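# Flip the bent steel straw into the lidded cup

## Task

Lift the bent steel straw out of its holder, where it leans with the bent end downward. Invert it and insert its long straight end through the opening in the cup's screw-on lid, so that the straight tip sits in the bottom half of the cup and the bent end stays above the lid. None of the objects are fastened down. A straw that falls to the bottom of the cup still counts as inserted, but dropping it is penalized. At the end, the cup and the holder must both be standing upright and nothing may be moving. The robot must not be squeezing the straw, cup or holder from opposite sides, even gently, and it must not carry more than one fifth of any object's weight, friction included. Release everything and back the hand away before finishing.

## Robot and tools

Robot: one six-joint arm ending in a five-finger right hand. The only camera is cam_wrist (616x616), mounted on the wrist. The arm's base may be tilted relative to the table, and loose objects can occasionally get a small shove from outside.

Frames. The scene frame has its origin on the tabletop directly under the arm base, with +z up and +y to the left when facing along +x. Positions are in metres and orientation is given as quat wxyz. The commanded point is the hand point, which sits 0.05 m in front of the palm where the index pad meets the thumb tip in a pinch. Its axes: +z runs along the straightened fingers, which extend 0.06 to 0.07 m past it; +y points out of the palm; +x runs across the palm away from the thumb. The little-finger side reaches 0.08 m across. The thumb side reaches 0.02 m when the thumb is in front of the palm and up to 0.09 m otherwise. A bracket on the little-finger side of the wrist sits 0.03 m beyond the point along +y and 0.11 m across, and it can collide with objects. Rotating the hand, especially about x or y, shifts the point slightly.

The row: 14 numbers, each in [-1, 1], in this order: dx, dy, dz, rx, ry, rz, little, ring, middle, index, thumb_bend, thumb_turn, force_limit, speed. A row drives the single hand of the single arm.
- dx..rz are an offset, not a pose. They are expressed in the hand point's own axes and measured from the hand point pose in the most recent result that reports it. Before any such result exists, and for later calls within the same reply, they are measured from the robot's position when the action begins. A value of 1.0 equals 0.6 m of travel or 180 degrees. rx, ry, rz together form one rotation vector. All zeros means returning to that reference pose; it does not mean waiting.
- The finger numbers are absolute targets: +1 is straight and open, -1 is curled shut. For thumb_bend, +1 is straight and -1 is fully bent. For thumb_turn, +1 places the thumb beside the palm and -1 places it in front, facing the fingers. A pinch is roughly index -0.22, thumb_bend -0.75, thumb_turn -0.57.
- force_limit maps linearly from about 0 N at -1 to 10 N at +1 of fingertip force (15 N for the two thumb motors). It only stops closing motion. speed maps from nearly zero at -1 to full speed at +1; at full speed a full finger stroke takes 0.6 s. For a soft grasp, close at speed -0.9 or lower.

Tools.
- execute_actions {actions, pictures}. An empty list returns the state without moving anything. A single action {"rows": [...], "steps": n} allows up to 15 rows and up to 15 steps of 1/30 s each (15 if omitted). Each row covers one step, and the final row repeats to fill the remaining steps. Every row counts from the same reference pose. A wait {"steps": n}, up to 300, counts from the previous result, so your reply time is included. Only one action is allowed per call.
- move {target, speed, stop_force}. target is one 14-number row with the same offset rules. The hand point travels in a straight line for 0.5 to 10 s and is cut off at 10 s. speed is in m/s from 0.002 to 0.5 (default 0.25); turning is limited to twice that in rad/s. stop_force is in N from 13 to 80, is unavailable during the first 0.2 s, and ends the path when the wrist sensor registers that much extra push along the target direction. The hand then backs up by 2 steps and holds. Leave stop_force out when moving away from a contact, and do not rely on it for moves that rotate the hand. The path ignores obstacles, the hand can overshoot, and faster approaches strike harder.
- wait {seconds}: 0 to 10 s, sends nothing.
- zoom_image {camera: "cam_wrist", region: [x0, y0, x1, y1]}: pixel box no larger than 504x504, origin at the top-left.
- show_instructions: displays the reference image page.
- finished_scene {scene}: ends and grades the scene permanently.

Results. The state line lists the hand point position, orientation and velocities in the scene frame; the printed position can be slightly off at long reach. Wrist force and Wrist torque are given in the hand's own axes, carry an offset of up to about 5.5 N and noise of about 3.4 N, saturate near 100 N, and may read "no reading" at the start. hand_measured, hand_stopped_by (moving, target, force, stalled, fault) and hand_load_n follow the motor order. A grip that has slipped shows up as loads falling to about zero. "Hand target" is the pose the arm is currently driving toward. "pose unreachable" and HELD indicate that a clearance check changed or blocked the command. A move ends with one of: done, off_target, moving, held, fault, or contact (stop_force triggered). limits=paced means the pose was clipped; limits=held means some steps were blocked.

Behaviour. Each step clips the command to within 100 mm and 16 degrees of the measured pose, and motion trails the command by about 0.17 s. Large moves may fall short, so check the pose and send the remainder. Fingers move only when their target changes by 0.01 or more, then lock, holding at least 15 N. To release, command a target more open than measured. A whole-hand wrap with the thumb in front holds objects 0.035 to 0.08 m across. Rotate the thumb into place before reaching the object.

Hazards. The arm is stiff, and overshooting a firm contact can stop it. An external force of 150 N or a joint torque at its limit (pan and lift 310, elbow 141, wrists 50.7 N m) halts the arm for 10 s. Holding loads heats the motors: a MOTOR HOT warning appears from 70 °C, and the brakes engage at 85 °C. Avoid dropping the straw, hitting or shoving objects hard, tipping the cup or holder, or pushing anything off the table.

Each tool is called after "Request:" by a JSON object that holds its "method" and its "body", one argument or row to a line.

Reference images:

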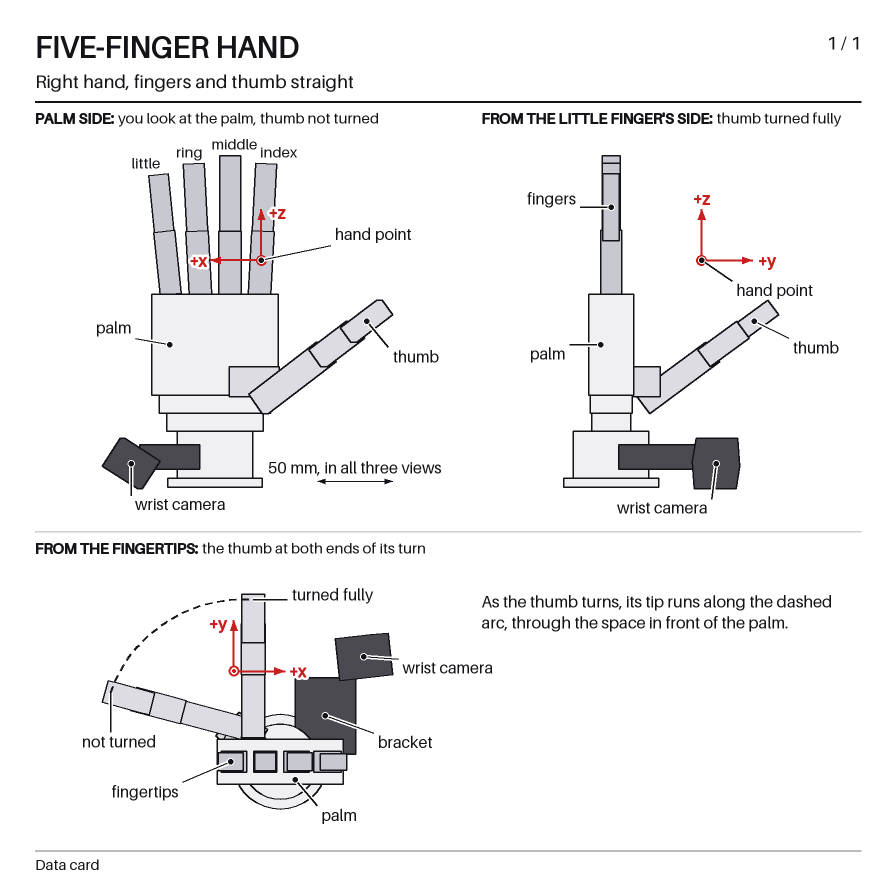

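## Session

Request:
{"method": "execute_actions", "body": {
  "actions": []
}}

Scene clock: 0.00 s of 5600.00 s.
end_effector_position=(+0.3837, +0.0231, +0.1004) hand_measured=(+1.000, +1.000, +1.000, +1.000, +1.000, +1.000) hand_load_n=(+0.0, +0.0, +0.0, +0.0, +0.0, +0.0) hand_stopped_by=(target, target, target, target, target, target) hand_force_limit=0.00 hand_speed=-0.80 end_effector_quat_wxyz=(-0.204, +0.102, +0.949, -0.216) end_effector_velocity=(-0.000, +0.000, +0.000) end_effector_angular_velocity=(+0.000, -0.000, -0.000)
Joint positions: [-0.186 -1.169  2.17   0.962  2.039 -1.475]
Joint velocities: [-0.    -0.001  0.001  0.    -0.    -0.   ]
Wrist force (N, on the end effector, along its own x y z axes, offset not removed): no reading
Wrist torque (N m, same axes, about the end effector's origin, offset not removed): no reading
Hand target: +0.384, +0.023, +0.100; -0.204, +0.102, +0.949, -0.216

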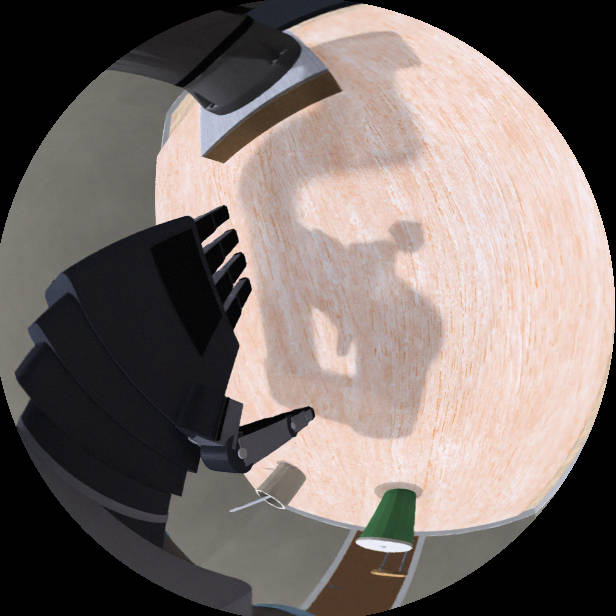

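Request:
{"method": "move", "body": {
  "target": [-0.092,-0.119,-0.478,-0.141,-0.133,-0.066,1,1,1,1,1,1,0,0]
}}

Scene clock: 23.40 s of 5600.00 s.
end_effector_position=(+0.5491, +0.0494, +0.3499) hand_measured=(+1.000, +1.000, +1.000, +1.000, +1.000, +1.000) hand_load_n=(+0.0, +0.0, +0.0, +0.0, +0.0, +0.0) hand_stopped_by=(target, target, target, target, target, target) hand_force_limit=0.00 hand_speed=0.00 end_effector_quat_wxyz=(+0.001, +0.001, +1.000, +0.001) end_effector_velocity=(+0.001, +0.000, +0.002) end_effector_angular_velocity=(+0.002, -0.004, +0.001)
Joint positions: [-0.337 -1.444  1.839  1.171  1.567 -1.935]
Joint velocities: [-0.    -0.001 -0.003  0.001 -0.003 -0.002]
Wrist force (N, on the end effector, along its own x y z axes, offset not removed): [-1.3 0.5 -0.7]
Wrist torque (N m, same axes, about the end effector's origin, offset not removed): [0.23 0.08 -0.20]
Hand target: +0.549, +0.049, +0.350; +0.001, +0.001, +1.000, +0.001
Off the commanded pose: 0.001 m, 0 deg.
After step 90, 18.53 s passed at rest.
move: done

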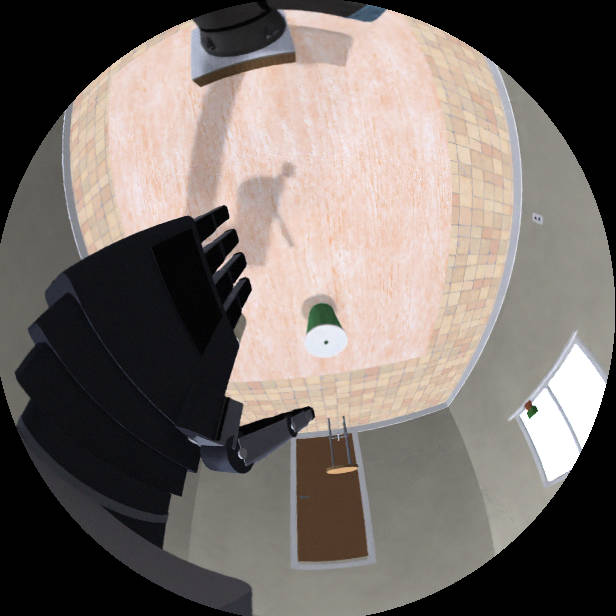

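Request:
{"method": "move", "body": {
  "target": [-0.25,-0.25,0,0,0,0,1,1,1,-0.22,-0.75,-0.57,0,0]
}}

Request:
{"method": "move", "body": {
  "target": [-0.25,0,0,0,0,0,1,1,1,-0.22,-0.75,-0.57,0,0]
}}

Scene clock: 32.47 s of 5600.00 s.
end_effector_position=(+0.6986, -0.1010, +0.3497) hand_measured=(+1.000, +1.000, +1.000, -0.220, -0.748, -0.570) hand_load_n=(+0.0, +0.0, +0.0, +1.5, +1.5, +0.0) hand_stopped_by=(target, target, target, target, target, target) hand_force_limit=0.00 hand_speed=0.00 end_effector_quat_wxyz=(+0.001, +0.001, +1.000, +0.001) end_effector_velocity=(+0.000, -0.000, -0.001) end_effector_angular_velocity=(+0.001, +0.002, -0.000)
Joint positions: [-0.466 -1.172  1.485  1.253  1.566 -2.065]
Joint velocities: [-0.     0.002 -0.    -0.     0.     0.   ]
Wrist force (N, on the end effector, along its own x y z axes, offset not removed): [-0.5 -0.4 -1.5]
Wrist torque (N m, same axes, about the end effector's origin, offset not removed): [0.16 0.00 -0.20]
Hand target: +0.699, -0.101, +0.350; +0.001, +0.001, +1.000, +0.001
Off the commanded pose: 0.000 m, 0 deg.
After step 90, 4.13 s passed at rest.
move: done

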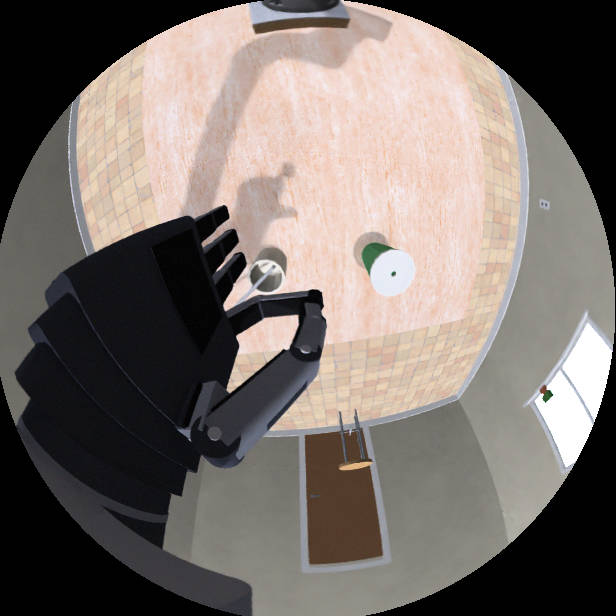

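Scene clock: 33.67 s of 5600.00 s.
end_effector_position=(+0.8484, -0.1013, +0.3501) hand_measured=(+1.000, +1.000, +1.000, -0.220, -0.748, -0.570) hand_load_n=(+0.0, +0.0, +0.0, +1.5, +1.5, +0.0) hand_stopped_by=(target, target, target, target, target, target) hand_force_limit=0.00 hand_speed=0.00 end_effector_quat_wxyz=(+0.001, +0.001, +1.000, +0.001) end_effector_velocity=(+0.002, +0.000, -0.002) end_effector_angular_velocity=(+0.001, +0.003, +0.001)
Joint positions: [-0.378 -0.924  1.099  1.391  1.567 -1.976]
Joint velocities: [ 0.001  0.006 -0.007  0.003  0.     0.001]
Wrist force (N, on the end effector, along its own x y z axes, offset not removed): [-2.5 -0.4 0.8]
Wrist torque (N m, same axes, about the end effector's origin, offset not removed): [0.02 0.15 -0.32]
Hand target: +0.849, -0.101, +0.350; +0.001, +0.001, +1.000, +0.001
Off the commanded pose: 0.000 m, 0 deg.
move: done

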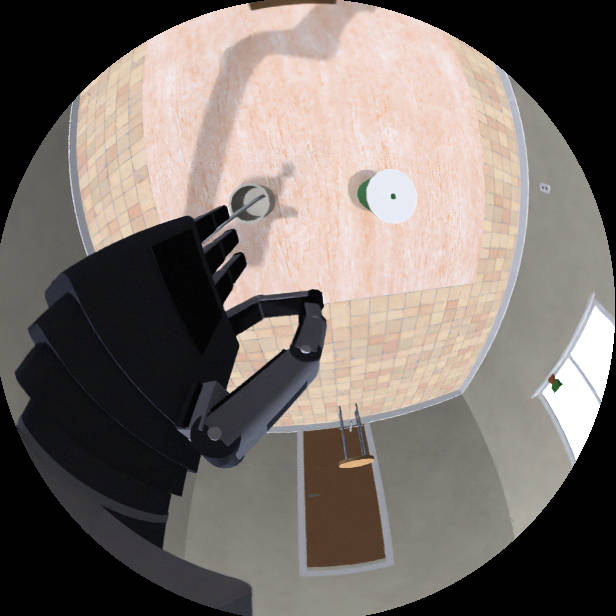

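Request:
{"method": "move", "body": {
  "target": [0,-0.2,0.1,0,0,0,1,1,1,-0.22,-0.75,-0.57,0,0]
}}

Request:
{"method": "zoom_image", "body": {
  "camera": "cam_wrist",
  "region": [220,120,500,320]
}}

Scene clock: 41.83 s of 5600.00 s.
end_effector_position=(+0.8482, -0.2210, +0.2897) hand_measured=(+1.000, +1.000, +1.000, -0.220, -0.748, -0.570) hand_load_n=(+0.0, +0.0, +0.0, +1.5, +1.5, +0.0) hand_stopped_by=(target, target, target, target, target, target) hand_force_limit=0.00 hand_speed=0.00 end_effector_quat_wxyz=(+0.001, +0.001, +1.000, +0.001) end_effector_velocity=(+0.000, -0.002, -0.001) end_effector_angular_velocity=(-0.000, -0.000, -0.000)
Joint positions: [-0.507 -0.844  1.071  1.339  1.566 -2.105]
Joint velocities: [-0.002  0.002 -0.002  0.     0.    -0.002]
Wrist force (N, on the end effector, along its own x y z axes, offset not removed): [-0.7 -0.9 -1.4]
Wrist torque (N m, same axes, about the end effector's origin, offset not removed): [0.12 0.04 -0.27]
Hand target: +0.848, -0.221, +0.290; +0.001, +0.001, +1.000, +0.001
Off the commanded pose: 0.000 m, 0 deg.
After step 90, 4.03 s passed at rest.
move: done

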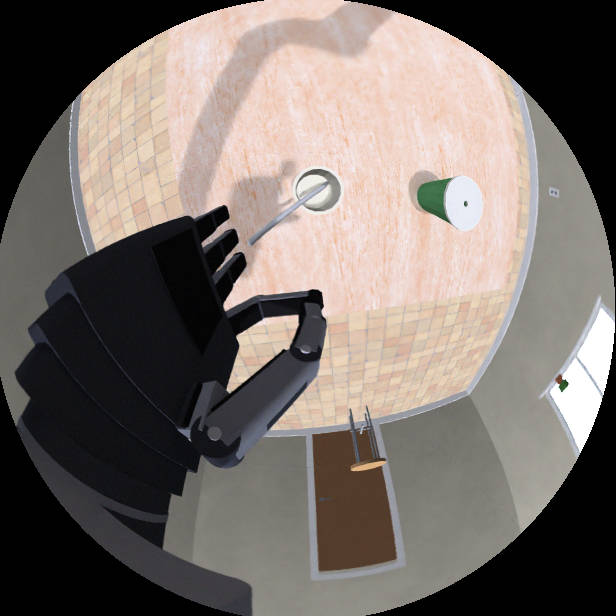

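Region (220, 120, 500, 320) of cam_wrist's 616x616 image, scaled by 1.800, with more detail than that image has; it fills the top 360 rows of this view, and the rest is white.

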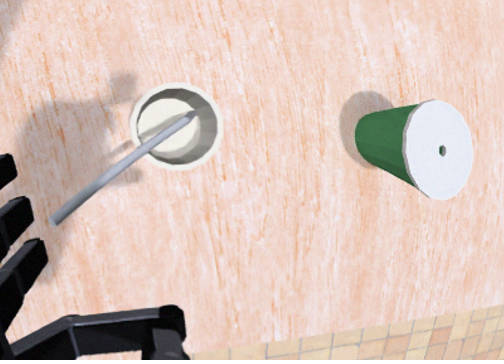

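Request:
{"method": "move", "body": {
  "target": [0.35,-0.15,0,-0.25,-0.433,0,1,1,1,0.8,-0.75,-0.57,0,0],
  "speed": 0.3
}}

Scene clock: 74.57 s of 5600.00 s.
end_effector_position=(+0.6392, -0.3100, +0.2885) hand_measured=(+1.000, +1.000, +1.000, +0.800, -0.748, -0.570) hand_load_n=(+0.0, +0.0, +0.0, +0.0, +0.0, +0.0) hand_stopped_by=(target, target, target, target, target, target) hand_force_limit=0.00 hand_speed=0.00 end_effector_quat_wxyz=(+0.620, +0.026, +0.712, +0.329) end_effector_velocity=(-0.002, +0.000, +0.001) end_effector_angular_velocity=(-0.002, -0.001, -0.001)
Joint positions: [-1.095 -0.836  1.864  0.893  0.014 -2.97 ]
Joint velocities: [-0.002  0.014  0.012  0.103  0.    -0.131]
Wrist force (N, on the end effector, along its own x y z axes, offset not removed): [-3.0 -0.4 -1.5]
Wrist torque (N m, same axes, about the end effector's origin, offset not removed): [0.16 0.40 -0.38]
Hand target: +0.639, -0.310, +0.289; +0.620, +0.026, +0.712, +0.329
Off the commanded pose: 0.001 m, 4 deg.
After step 90, 26.60 s passed at rest.
move: off_target

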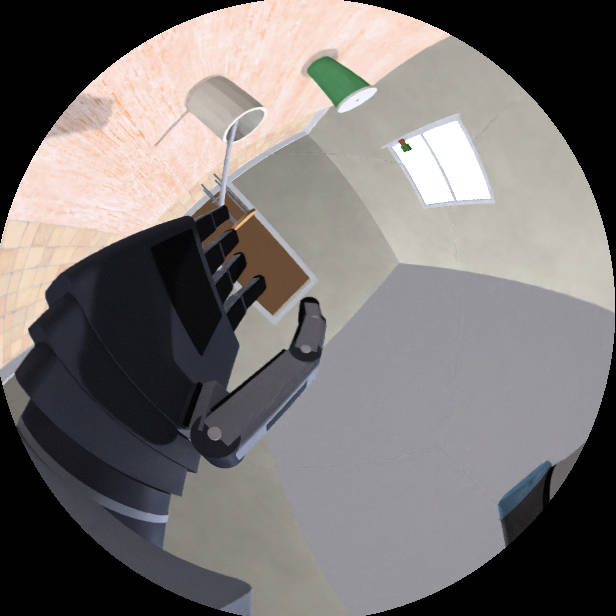

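Request:
{"method": "move", "body": {
  "target": [0,0.05,0,0.16,0,0,1,1,1,0.8,-0.75,-0.57,0,0],
  "speed": 0.08
}}

Scene clock: 91.47 s of 5600.00 s.
end_effector_position=(+0.6282, -0.2870, +0.3039) hand_measured=(+1.000, +1.000, +1.000, +0.800, -0.748, -0.570) hand_load_n=(+0.0, +0.0, +0.0, +0.0, +0.0, +0.0) hand_stopped_by=(target, target, target, target, target, target) hand_force_limit=0.00 hand_speed=0.00 end_effector_quat_wxyz=(+0.594, +0.179, +0.771, +0.142) end_effector_velocity=(+0.000, +0.001, +0.001) end_effector_angular_velocity=(-0.003, +0.005, -0.010)
Joint positions: [-1.085 -1.384  2.182 -0.262  0.513 -1.588]
Joint velocities: [ 0.003 -0.008  0.004 -0.     0.015  0.004]
Wrist force (N, on the end effector, along its own x y z axes, offset not removed): [-0.5 1.6 -0.3]
Wrist torque (N m, same axes, about the end effector's origin, offset not removed): [0.37 -0.01 -0.19]
Hand target: +0.628, -0.287, +0.304; +0.594, +0.180, +0.771, +0.141
Off the commanded pose: 0.001 m, 0 deg.
After step 90, 10.43 s passed at rest.
move: done

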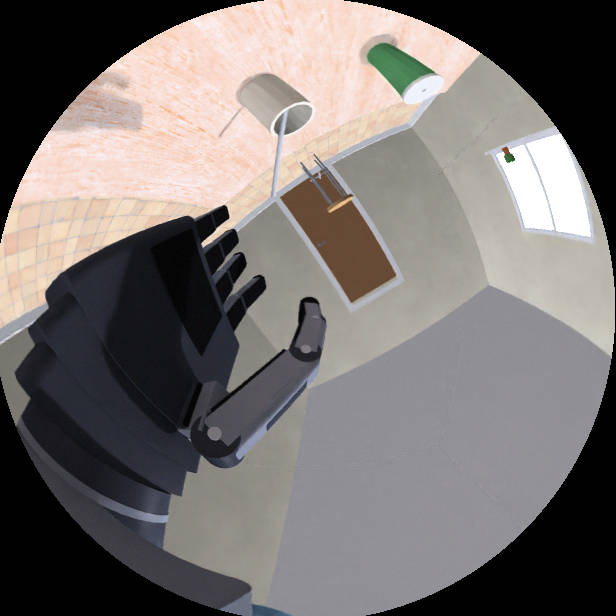

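Request:
{"method": "move", "body": {
  "target": [0.2,-0.02,0.14,0,0,0.055,1,1,1,0.8,-0.75,-0.57,0,0],
  "speed": 0.15
}}

Scene clock: 103.20 s of 5600.00 s.
end_effector_position=(+0.6805, -0.2437, +0.1736) hand_measured=(+1.000, +1.000, +1.000, +0.800, -0.748, -0.570) hand_load_n=(+0.0, +0.0, +0.0, +0.0, +0.0, +0.0) hand_stopped_by=(target, target, target, target, target, target) hand_force_limit=0.00 hand_speed=0.00 end_effector_quat_wxyz=(+0.580, +0.245, +0.753, +0.192) end_effector_velocity=(+0.001, +0.001, -0.001) end_effector_angular_velocity=(+0.002, -0.001, -0.000)
Joint positions: [-0.929 -1.175  2.249 -0.648  0.652 -1.283]
Joint velocities: [ 0.003  0.003  0.    -0.007  0.002  0.005]
Wrist force (N, on the end effector, along its own x y z axes, offset not removed): [-1.4 0.4 -0.7]
Wrist torque (N m, same axes, about the end effector's origin, offset not removed): [0.23 0.11 -0.29]
Hand target: +0.681, -0.244, +0.173; +0.580, +0.245, +0.753, +0.192
Off the commanded pose: 0.000 m, 0 deg.
After step 90, 7.23 s passed at rest.
move: done

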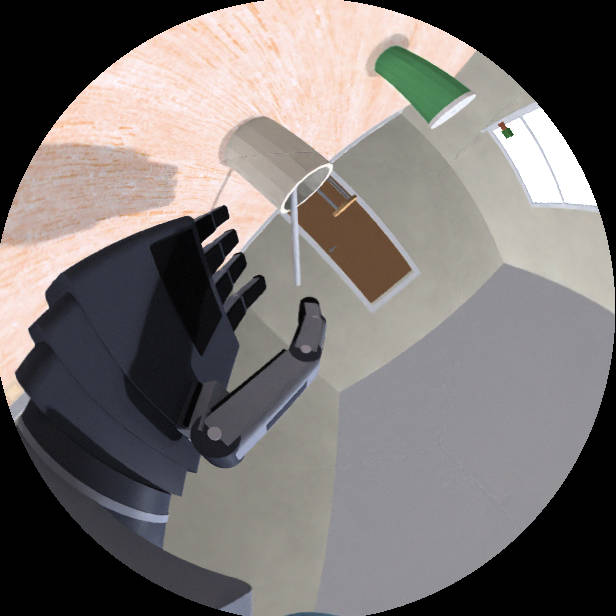

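Request:
{"method": "move", "body": {
  "target": [0.045,0,0.1,0,0,0,1,1,1,0.8,-0.75,-0.57,0,0],
  "speed": 0.08
}}

Scene clock: 118.03 s of 5600.00 s.
end_effector_position=(+0.7328, -0.2273, +0.1374) hand_measured=(+1.000, +1.000, +1.000, +0.800, -0.748, -0.570) hand_load_n=(+0.0, +0.0, +0.0, +0.0, +0.0, +0.0) hand_stopped_by=(target, target, target, target, target, target) hand_force_limit=0.00 hand_speed=0.00 end_effector_quat_wxyz=(+0.580, +0.245, +0.753, +0.192) end_effector_velocity=(+0.002, +0.000, +0.001) end_effector_angular_velocity=(-0.002, -0.002, +0.000)
Joint positions: [-0.822 -1.082  2.193 -0.734  0.751 -1.218]
Joint velocities: [ 0.003 -0.    -0.002 -0.002  0.002  0.001]
Wrist force (N, on the end effector, along its own x y z axes, offset not removed): [-0.7 -0.3 0.6]
Wrist torque (N m, same axes, about the end effector's origin, offset not removed): [0.04 -0.01 -0.29]
Hand target: +0.733, -0.227, +0.137; +0.580, +0.245, +0.753, +0.192
Off the commanded pose: 0.000 m, 0 deg.
After step 90, 10.57 s passed at rest.
move: done

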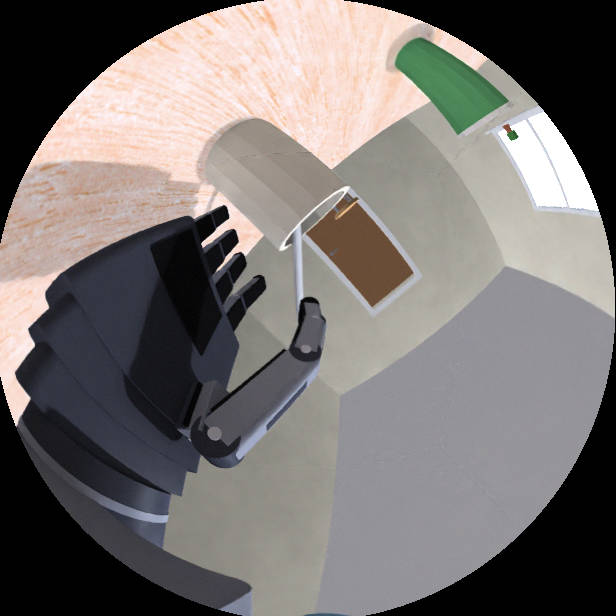

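Request:
{"method": "move", "body": {
  "target": [0.01,-0.012,0.055,0,0,0,1,1,1,0.6,-0.75,-0.57,0,0],
  "speed": 0.05
}}

Request:
{"method": "zoom_image", "body": {
  "camera": "cam_wrist",
  "region": [180,120,420,400]
}}

Scene clock: 124.70 s of 5600.00 s.
end_effector_position=(+0.7623, -0.2293, +0.1202) hand_measured=(+1.000, +1.000, +1.000, +0.600, -0.748, -0.570) hand_load_n=(+0.0, +0.0, +0.0, +0.0, +0.0, +0.0) hand_stopped_by=(target, target, target, target, target, target) hand_force_limit=0.00 hand_speed=0.00 end_effector_quat_wxyz=(+0.580, +0.245, +0.753, +0.192) end_effector_velocity=(+0.003, -0.001, +0.000) end_effector_angular_velocity=(-0.002, -0.002, +0.000)
Joint positions: [-0.782 -1.03   2.143 -0.751  0.788 -1.198]
Joint velocities: [ 0.003  0.002 -0.005 -0.001  0.002  0.001]
Wrist force (N, on the end effector, along its own x y z axes, offset not removed): [-0.8 -0.3 -0.6]
Wrist torque (N m, same axes, about the end effector's origin, offset not removed): [0.17 0.04 -0.20]
Hand target: +0.762, -0.229, +0.120; +0.580, +0.245, +0.753, +0.192
Off the commanded pose: 0.000 m, 0 deg.
After step 90, 2.60 s passed at rest.
move: done

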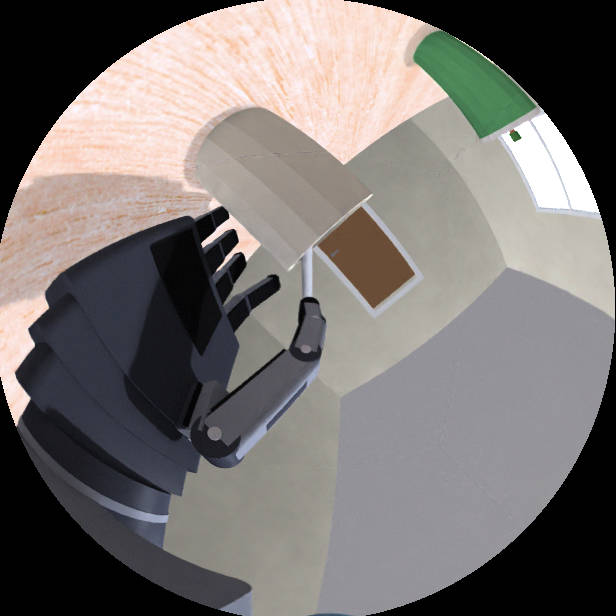

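Region (180, 120, 420, 400) of cam_wrist's 616x616 image, scaled by 1.800, with more detail than that image has; it fills the left 432 columns of this view, and the rest is white.

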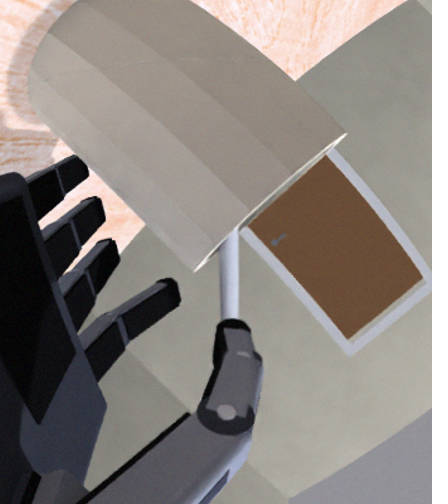

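Request:
{"method": "move", "body": {
  "target": [-0.004,0,0.033,0,0,0,1,1,1,0.6,-0.75,-0.57,0,0],
  "speed": 0.03
}}

Request:
{"method": "move", "body": {
  "target": [0,0,0,0,0,0,1,1,1,0.1,-0.75,-0.57,0,-0.5]
}}

Request:
{"method": "zoom_image", "body": {
  "camera": "cam_wrist",
  "region": [200,180,420,400]
}}

Scene clock: 144.23 s of 5600.00 s.
end_effector_position=(+0.7818, -0.2305, +0.1171) hand_measured=(+1.000, +1.000, +1.000, +0.600, -0.748, -0.570) hand_load_n=(+0.0, +0.0, +0.0, +0.0, +0.0, +0.0) hand_stopped_by=(target, target, target, target, target, target) hand_force_limit=0.00 hand_speed=0.00 end_effector_quat_wxyz=(+0.580, +0.245, +0.753, +0.192) end_effector_velocity=(+0.002, -0.000, -0.001) end_effector_angular_velocity=(+0.001, +0.000, +0.000)
Joint positions: [-0.757 -1.01   2.108 -0.745  0.811 -1.186]
Joint velocities: [ 0.002  0.003 -0.004  0.     0.002  0.001]
Wrist force (N, on the end effector, along its own x y z axes, offset not removed): [-2.3 0.3 0.0]
Wrist torque (N m, same axes, about the end effector's origin, offset not removed): [0.22 0.30 -0.31]
Hand target: +0.782, -0.231, +0.117; +0.580, +0.245, +0.753, +0.192
Off the commanded pose: 0.000 m, 0 deg.
After step 90, 15.53 s passed at rest.
move: done

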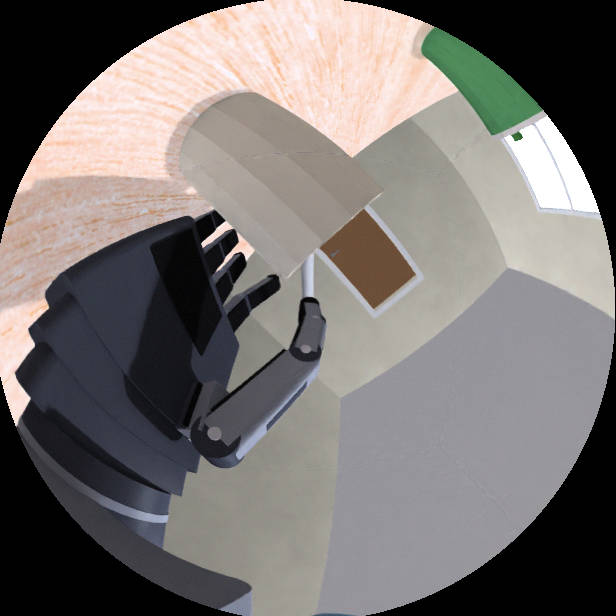

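Scene clock: 145.10 s of 5600.00 s.
end_effector_position=(+0.7818, -0.2305, +0.1171) hand_measured=(+1.000, +1.000, +1.000, +0.100, -0.748, -0.570) hand_load_n=(+0.0, +0.0, +0.0, +0.0, +0.0, +0.0) hand_stopped_by=(target, target, target, target, target, target) hand_force_limit=0.00 hand_speed=-0.50 end_effector_quat_wxyz=(+0.580, +0.245, +0.753, +0.192) end_effector_velocity=(-0.000, +0.001, -0.001) end_effector_angular_velocity=(+0.001, +0.001, +0.000)
Joint positions: [-0.757 -1.01   2.108 -0.745  0.811 -1.186]
Joint velocities: [ 0.     0.     0.001 -0.    -0.     0.   ]
Wrist force (N, on the end effector, along its own x y z axes, offset not removed): [-1.4 0.2 -0.4]
Wrist torque (N m, same axes, about the end effector's origin, offset not removed): [0.22 0.13 -0.26]
Hand target: +0.782, -0.231, +0.117; +0.580, +0.245, +0.753, +0.192
Off the commanded pose: 0.000 m, 0 deg.
move: done

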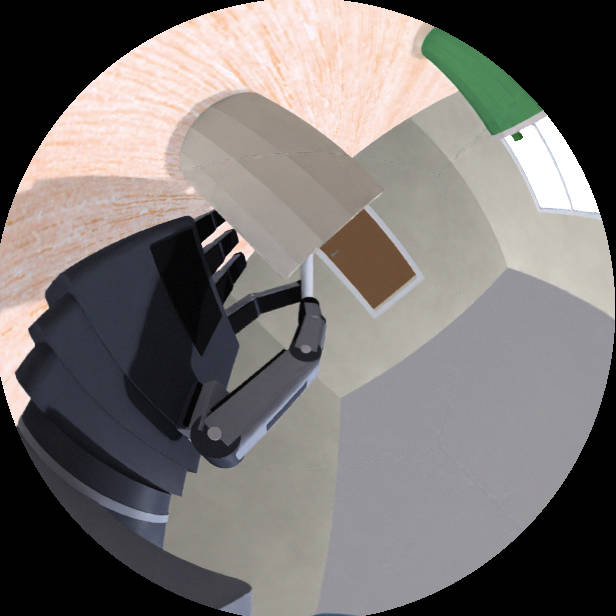

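Region (200, 180, 420, 400) of cam_wrist's 616x616 image, scaled by 2.291, with more detail than that image has.

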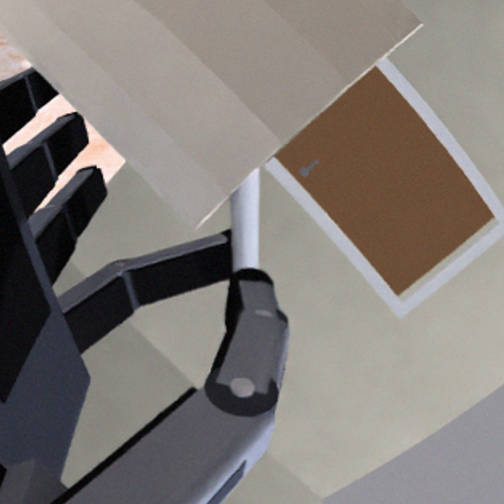

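Request:
{"method": "move", "body": {
  "target": [0,0.004,0,0,0,0,1,1,1,-0.4,-0.75,-0.57,0.6,-0.85],
  "speed": 0.02
}}

Request:
{"method": "zoom_image", "body": {
  "camera": "cam_wrist",
  "region": [200,180,420,400]
}}

Scene clock: 161.83 s of 5600.00 s.
end_effector_position=(+0.7822, -0.2286, +0.1185) hand_measured=(+1.000, +1.000, +1.000, -0.238, -0.746, -0.570) hand_load_n=(+0.0, +0.0, +0.0, +9.5, +4.5, -0.5) hand_stopped_by=(target, target, target, force, target, target) hand_force_limit=0.60 hand_speed=-0.85 end_effector_quat_wxyz=(+0.580, +0.245, +0.753, +0.192) end_effector_velocity=(-0.000, -0.001, -0.000) end_effector_angular_velocity=(+0.000, +0.000, -0.001)
Joint positions: [-0.754 -1.013  2.11  -0.744  0.814 -1.184]
Joint velocities: [-0.001  0.001 -0.     0.    -0.     0.   ]
Wrist force (N, on the end effector, along its own x y z axes, offset not removed): [-1.8 0.7 0.3]
Wrist torque (N m, same axes, about the end effector's origin, offset not removed): [0.15 0.05 -0.27]
Hand target: +0.782, -0.229, +0.118; +0.580, +0.245, +0.753, +0.192
Off the commanded pose: 0.000 m, 0 deg.
After step 90, 12.10 s passed at rest.
move: done

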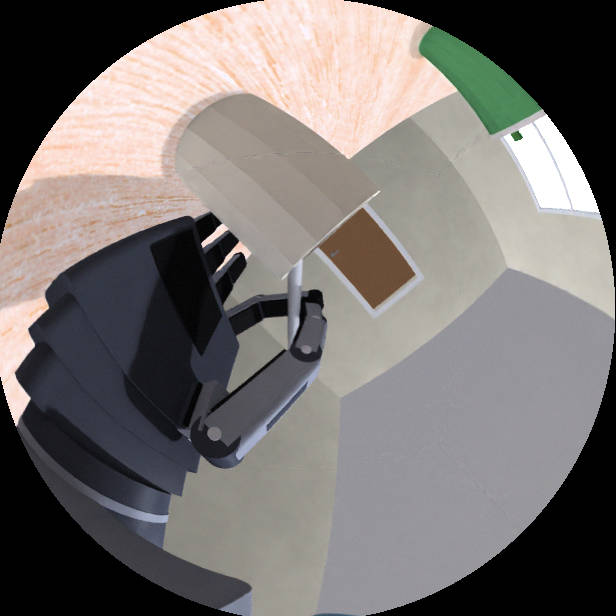

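Region (200, 180, 420, 400) of cam_wrist's 616x616 image, scaled by 2.291, with more detail than that image has.

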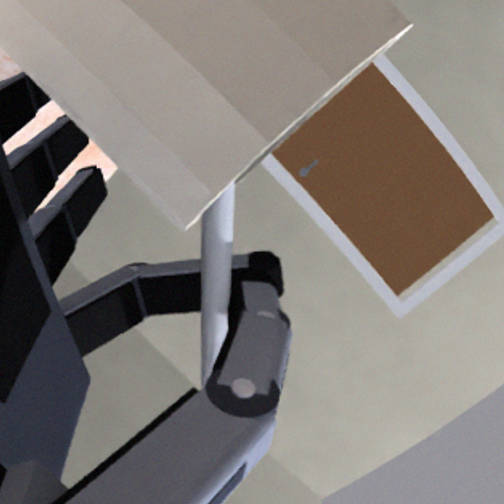

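Request:
{"method": "move", "body": {
  "target": [0,0,0,0,0,0,1,1,1,0.3,-0.75,-0.57,0.6,0]
}}

Request:
{"method": "move", "body": {
  "target": [0,0,-0.02,0,0,0,1,1,1,0.3,-0.75,-0.57,0.6,0],
  "speed": 0.04
}}

Request:
{"method": "move", "body": {
  "target": [0,-0.022,0,0,0,0,1,1,1,0.3,-0.75,-0.57,0.6,0],
  "speed": 0.03
}}

Request:
{"method": "move", "body": {
  "target": [0,0,0.014,0,0,0,1,1,1,0.05,-0.75,-0.57,0.6,-0.85],
  "speed": 0.03
}}

Request:
{"method": "zoom_image", "body": {
  "camera": "cam_wrist",
  "region": [200,180,420,400]
}}

Scene clock: 174.10 s of 5600.00 s.
end_effector_position=(+0.7822, -0.2286, +0.1185) hand_measured=(+1.000, +1.000, +1.000, +0.300, -0.748, -0.570) hand_load_n=(+0.0, +0.0, +0.0, +0.0, +0.5, +0.0) hand_stopped_by=(target, target, target, target, target, target) hand_force_limit=0.60 hand_speed=0.00 end_effector_quat_wxyz=(+0.580, +0.245, +0.753, +0.192) end_effector_velocity=(-0.000, -0.001, -0.000) end_effector_angular_velocity=(+0.000, +0.000, -0.001)
Joint positions: [-0.754 -1.013  2.11  -0.744  0.814 -1.184]
Joint velocities: [-0.001 -0.     0.001 -0.    -0.     0.   ]
Wrist force (N, on the end effector, along its own x y z axes, offset not removed): [-0.9 1.9 -1.2]
Wrist torque (N m, same axes, about the end effector's origin, offset not removed): [0.35 -0.07 -0.19]
Hand target: +0.782, -0.229, +0.118; +0.580, +0.245, +0.753, +0.192
Off the commanded pose: 0.000 m, 0 deg.
After step 90, 8.57 s passed at rest.
move: done

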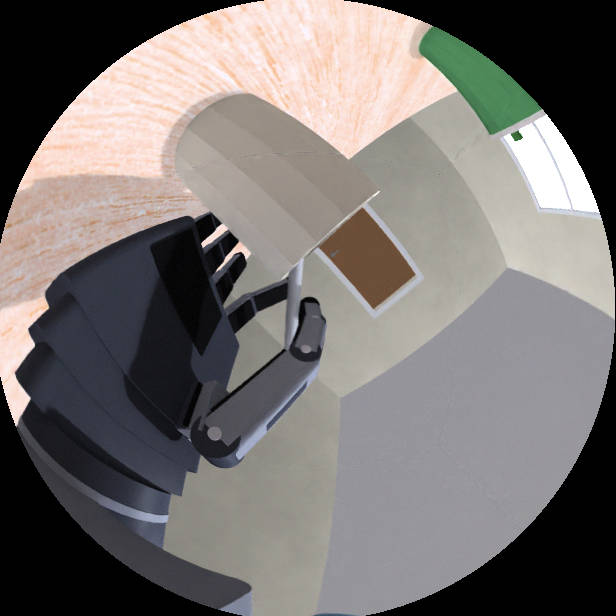

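Scene clock: 174.87 s of 5600.00 s.
end_effector_position=(+0.7708, -0.2287, +0.1215) hand_measured=(+1.000, +1.000, +1.000, +0.300, -0.748, -0.570) hand_load_n=(+0.0, +0.0, +0.0, +0.0, +0.0, +0.0) hand_stopped_by=(target, target, target, target, target, target) hand_force_limit=0.60 hand_speed=0.00 end_effector_quat_wxyz=(+0.580, +0.245, +0.753, +0.192) end_effector_velocity=(-0.002, -0.000, -0.001) end_effector_angular_velocity=(+0.001, +0.001, -0.001)
Joint positions: [-0.769 -1.026  2.129 -0.745  0.8   -1.192]
Joint velocities: [-0.003 -0.001  0.003 -0.    -0.002 -0.001]
Wrist force (N, on the end effector, along its own x y z axes, offset not removed): [-3.3 1.7 1.1]
Wrist torque (N m, same axes, about the end effector's origin, offset not removed): [0.34 0.42 -0.30]
Hand target: +0.771, -0.229, +0.122; +0.580, +0.245, +0.753, +0.192
Off the commanded pose: 0.000 m, 0 deg.
move: done

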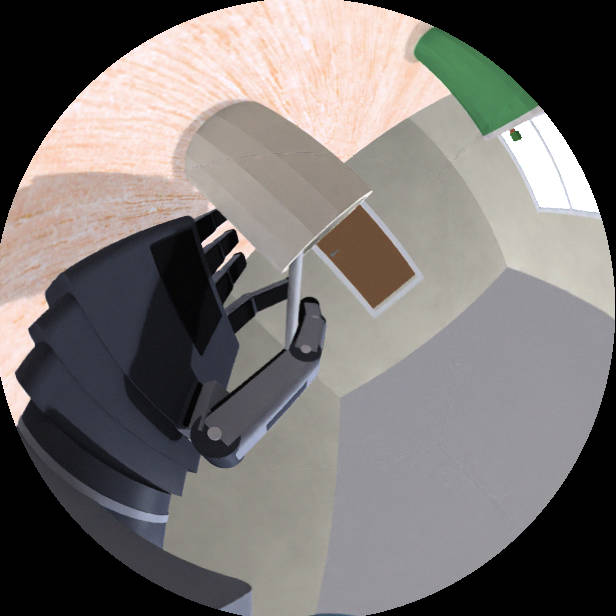

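Scene clock: 175.63 s of 5600.00 s.
end_effector_position=(+0.7689, -0.2392, +0.1140) hand_measured=(+1.000, +1.000, +1.000, +0.300, -0.748, -0.570) hand_load_n=(+0.0, +0.0, +0.0, +0.0, +0.0, +0.0) hand_stopped_by=(target, target, target, target, target, target) hand_force_limit=0.60 hand_speed=0.00 end_effector_quat_wxyz=(+0.580, +0.245, +0.753, +0.192) end_effector_velocity=(-0.000, -0.002, -0.001) end_effector_angular_velocity=(-0.001, -0.000, -0.000)
Joint positions: [-0.785 -1.01   2.121 -0.749  0.784 -1.199]
Joint velocities: [-0.003  0.002 -0.001 -0.001 -0.003 -0.002]
Wrist force (N, on the end effector, along its own x y z axes, offset not removed): [-2.7 0.8 -1.3]
Wrist torque (N m, same axes, about the end effector's origin, offset not removed): [0.37 0.28 -0.27]
Hand target: +0.769, -0.239, +0.114; +0.580, +0.245, +0.753, +0.192
Off the commanded pose: 0.000 m, 0 deg.
move: done

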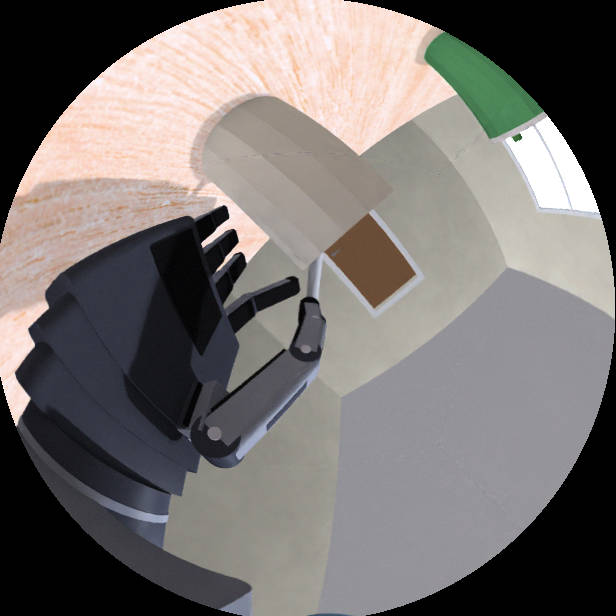

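Scene clock: 176.90 s of 5600.00 s.
end_effector_position=(+0.7770, -0.2391, +0.1119) hand_measured=(+1.000, +1.000, +1.000, +0.050, -0.748, -0.570) hand_load_n=(+0.0, +0.0, +0.0, +0.0, +0.0, +0.0) hand_stopped_by=(target, target, target, target, target, target) hand_force_limit=0.60 hand_speed=-0.85 end_effector_quat_wxyz=(+0.580, +0.245, +0.753, +0.192) end_effector_velocity=(+0.000, -0.000, +0.001) end_effector_angular_velocity=(-0.001, -0.001, +0.000)
Joint positions: [-0.774 -1.     2.108 -0.748  0.795 -1.194]
Joint velocities: [ 0.    -0.001 -0.001  0.     0.    -0.   ]
Wrist force (N, on the end effector, along its own x y z axes, offset not removed): [-1.5 -0.8 -1.8]
Wrist torque (N m, same axes, about the end effector's origin, offset not removed): [0.22 0.08 -0.33]
Hand target: +0.777, -0.239, +0.112; +0.580, +0.245, +0.753, +0.192
Off the commanded pose: 0.000 m, 0 deg.
move: done

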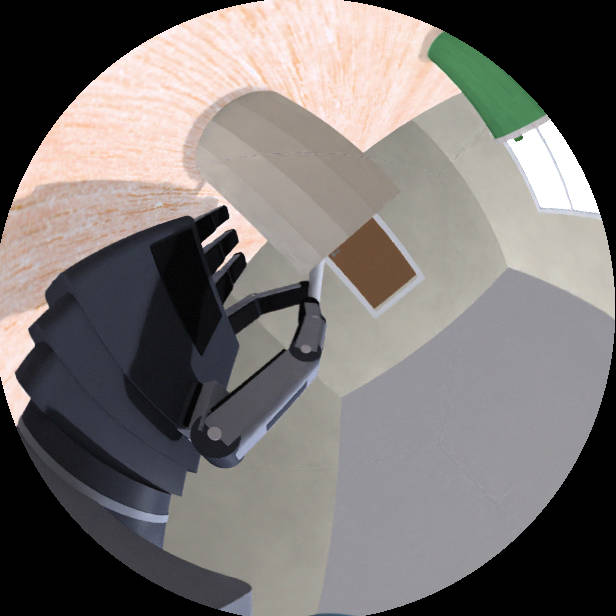

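Region (200, 180, 420, 400) of cam_wrist's 616x616 image, scaled by 2.291, with more detail than that image has.

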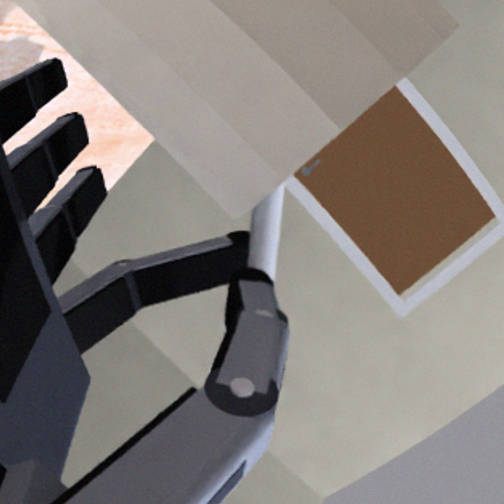

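Request:
{"method": "move", "body": {
  "target": [0,0.003,0,0,0,0,1,1,1,-0.4,-0.75,-0.57,0,-0.9],
  "speed": 0.02
}}

Request:
{"method": "zoom_image", "body": {
  "camera": "cam_wrist",
  "region": [200,180,420,400]
}}

Scene clock: 184.80 s of 5600.00 s.
end_effector_position=(+0.7772, -0.2376, +0.1129) hand_measured=(+1.000, +1.000, +1.000, -0.108, -0.748, -0.570) hand_load_n=(+0.0, +0.0, +0.0, +6.0, +0.0, +0.0) hand_stopped_by=(target, target, target, force, target, target) hand_force_limit=0.00 hand_speed=-0.90 end_effector_quat_wxyz=(+0.580, +0.245, +0.753, +0.192) end_effector_velocity=(+0.000, -0.001, +0.000) end_effector_angular_velocity=(-0.001, -0.000, -0.000)
Joint positions: [-0.772 -1.002  2.109 -0.748  0.797 -1.193]
Joint velocities: [-0.001  0.    -0.001  0.    -0.    -0.   ]
Wrist force (N, on the end effector, along its own x y z axes, offset not removed): [-0.9 -0.1 -1.3]
Wrist torque (N m, same axes, about the end effector's origin, offset not removed): [0.25 0.03 -0.23]
Hand target: +0.777, -0.238, +0.113; +0.580, +0.245, +0.753, +0.192
Off the commanded pose: 0.000 m, 0 deg.
After step 90, 3.70 s passed at rest.
move: done

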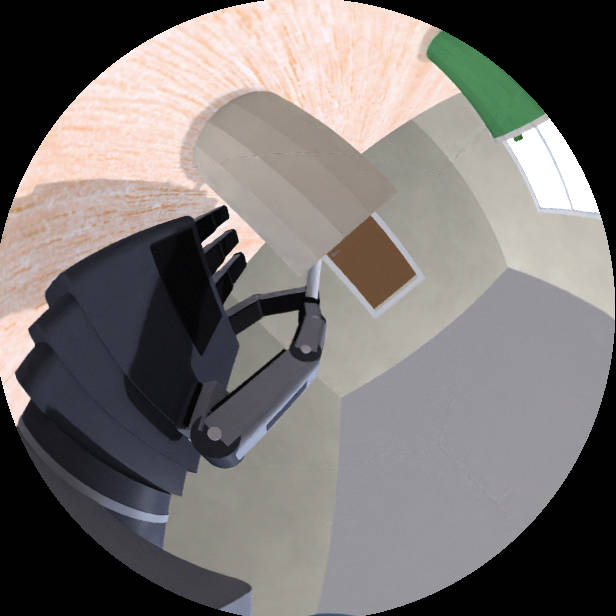

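Region (200, 180, 420, 400) of cam_wrist's 616x616 image, scaled by 2.291, with more detail than that image has.

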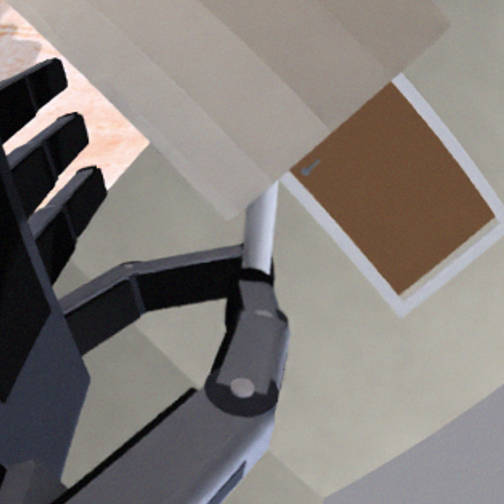

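Request:
{"method": "move", "body": {
  "target": [-0.21,0.122,-0.063,0,0,0,1,1,1,-0.4,-0.75,-0.57,0,-0.9],
  "speed": 0.06
}}

Scene clock: 191.83 s of 5600.00 s.
end_effector_position=(+0.7776, -0.2536, +0.2626) hand_measured=(+1.000, +1.000, +1.000, -0.108, -0.748, -0.570) hand_load_n=(+0.0, +0.0, +0.0, +5.5, +1.0, +0.5) hand_stopped_by=(target, target, target, force, target, target) hand_force_limit=0.00 hand_speed=-0.90 end_effector_quat_wxyz=(+0.580, +0.245, +0.753, +0.192) end_effector_velocity=(+0.000, -0.001, +0.001) end_effector_angular_velocity=(+0.000, +0.000, -0.000)
Joint positions: [-0.792 -1.224  2.053 -0.463  0.778 -1.203]
Joint velocities: [-0.001 -0.002 -0.001  0.004 -0.    -0.   ]
Wrist force (N, on the end effector, along its own x y z axes, offset not removed): [-0.8 0.6 -0.4]
Wrist torque (N m, same axes, about the end effector's origin, offset not removed): [0.24 0.03 -0.25]
Hand target: +0.778, -0.254, +0.263; +0.580, +0.245, +0.753, +0.192
Off the commanded pose: 0.000 m, 0 deg.
After step 90, 1.13 s passed at rest.
move: done

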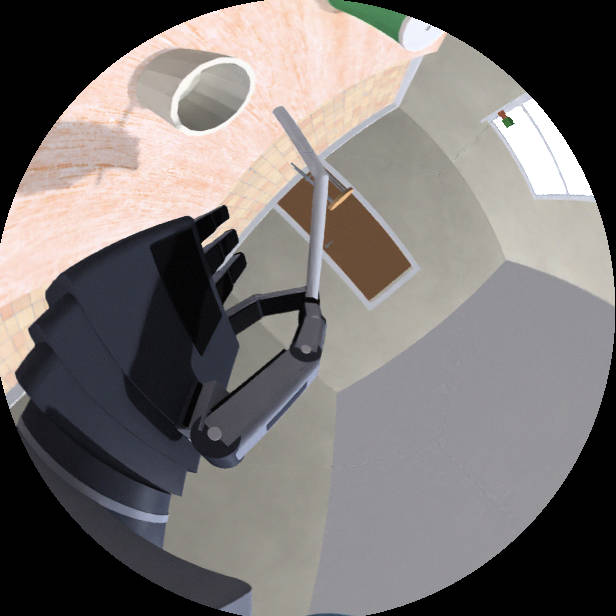

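Request:
{"method": "move", "body": {
  "target": [0.155,0.4,-0.027,-0.101,0.023,0.743,1,1,1,-0.4,-0.75,-0.57,0,-0.9],
  "speed": 0.25
}}

Scene clock: 212.57 s of 5600.00 s.
end_effector_position=(+0.7777, -0.0051, +0.3324) hand_measured=(+1.000, +1.000, +1.000, -0.108, -0.748, -0.570) hand_load_n=(+0.0, +0.0, +0.0, +5.5, +1.0, +0.5) hand_stopped_by=(target, target, target, force, target, target) hand_force_limit=0.00 hand_speed=-0.90 end_effector_quat_wxyz=(+0.055, +0.705, +0.057, +0.704) end_effector_velocity=(+0.001, +0.001, +0.002) end_effector_angular_velocity=(+0.010, -0.002, -0.002)
Joint positions: [-0.202 -1.499  2.196 -0.699  1.338  1.412]
Joint velocities: [ 0.003 -0.002 -0.003  0.002  0.005  0.011]
Wrist force (N, on the end effector, along its own x y z axes, offset not removed): [-1.5 1.0 0.3]
Wrist torque (N m, same axes, about the end effector's origin, offset not removed): [0.30 0.09 -0.21]
Hand target: +0.778, -0.005, +0.332; +0.055, +0.705, +0.056, +0.704
Off the commanded pose: 0.000 m, 0 deg.
After step 90, 12.53 s passed at rest.
move: done

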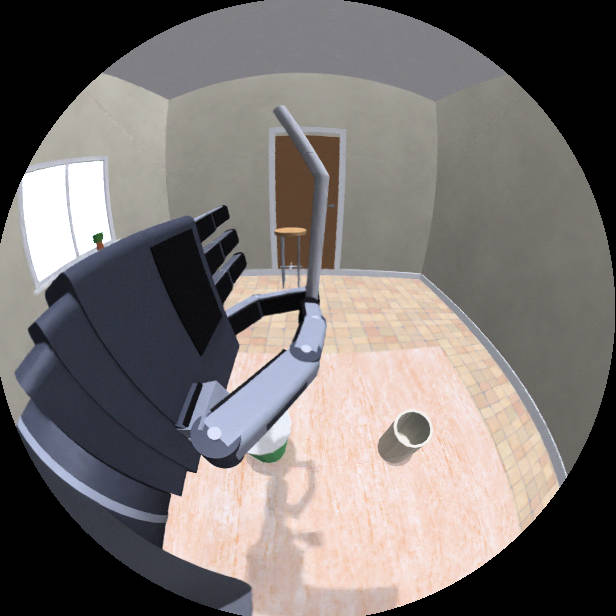

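Request:
{"method": "move", "body": {
  "target": [-0.07,-0.19,-0.01,0,0,-0.017,1,1,1,-0.4,-0.75,-0.57,0,-0.9],
  "speed": 0.12
}}

Request:
{"method": "zoom_image", "body": {
  "camera": "cam_wrist",
  "region": [230,280,430,480]
}}

Scene clock: 232.20 s of 5600.00 s.
end_effector_position=(+0.7713, +0.1009, +0.2731) hand_measured=(+1.000, +1.000, +1.000, -0.108, -0.748, -0.570) hand_load_n=(+0.0, +0.0, +0.0, +5.5, +1.0, +0.5) hand_stopped_by=(target, target, target, force, target, target) hand_force_limit=0.00 hand_speed=-0.90 end_effector_quat_wxyz=(+0.074, +0.704, +0.075, +0.703) end_effector_velocity=(+0.001, +0.001, -0.001) end_effector_angular_velocity=(-0.001, +0.000, -0.001)
Joint positions: [ 0.013 -1.385  2.212 -0.83   1.552  1.358]
Joint velocities: [ 0.003  0.004 -0.001 -0.002  0.005 -0.001]
Wrist force (N, on the end effector, along its own x y z axes, offset not removed): [-1.6 1.0 -1.3]
Wrist torque (N m, same axes, about the end effector's origin, offset not removed): [0.39 0.11 -0.19]
Hand target: +0.771, +0.101, +0.273; +0.074, +0.704, +0.075, +0.703
Off the commanded pose: 0.000 m, 0 deg.
After step 90, 15.17 s passed at rest.
move: done

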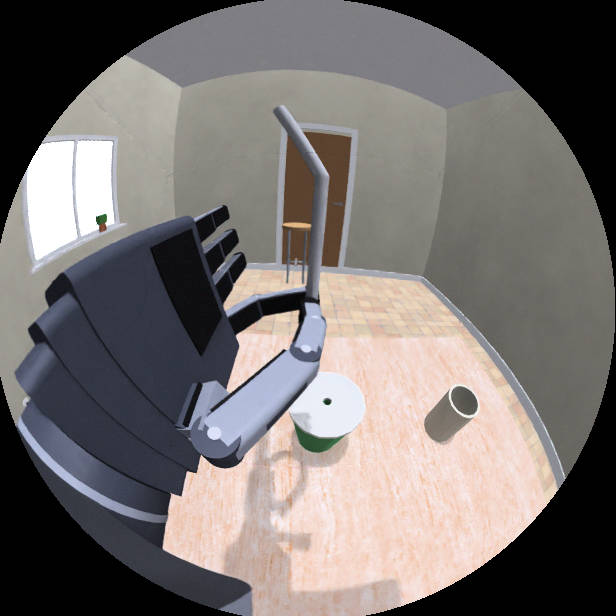

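Region (230, 280, 430, 480) of cam_wrist's 616x616 image, scaled by 2.520, with more detail than that image has.

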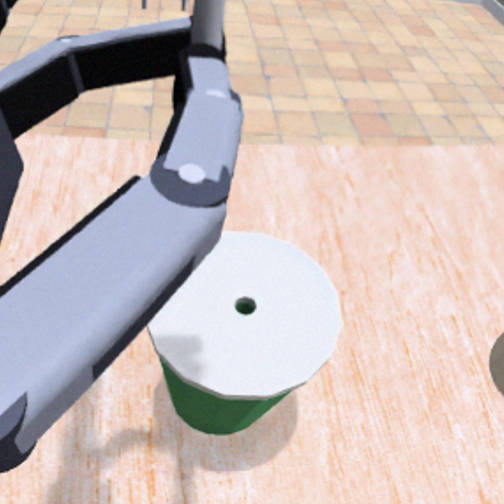

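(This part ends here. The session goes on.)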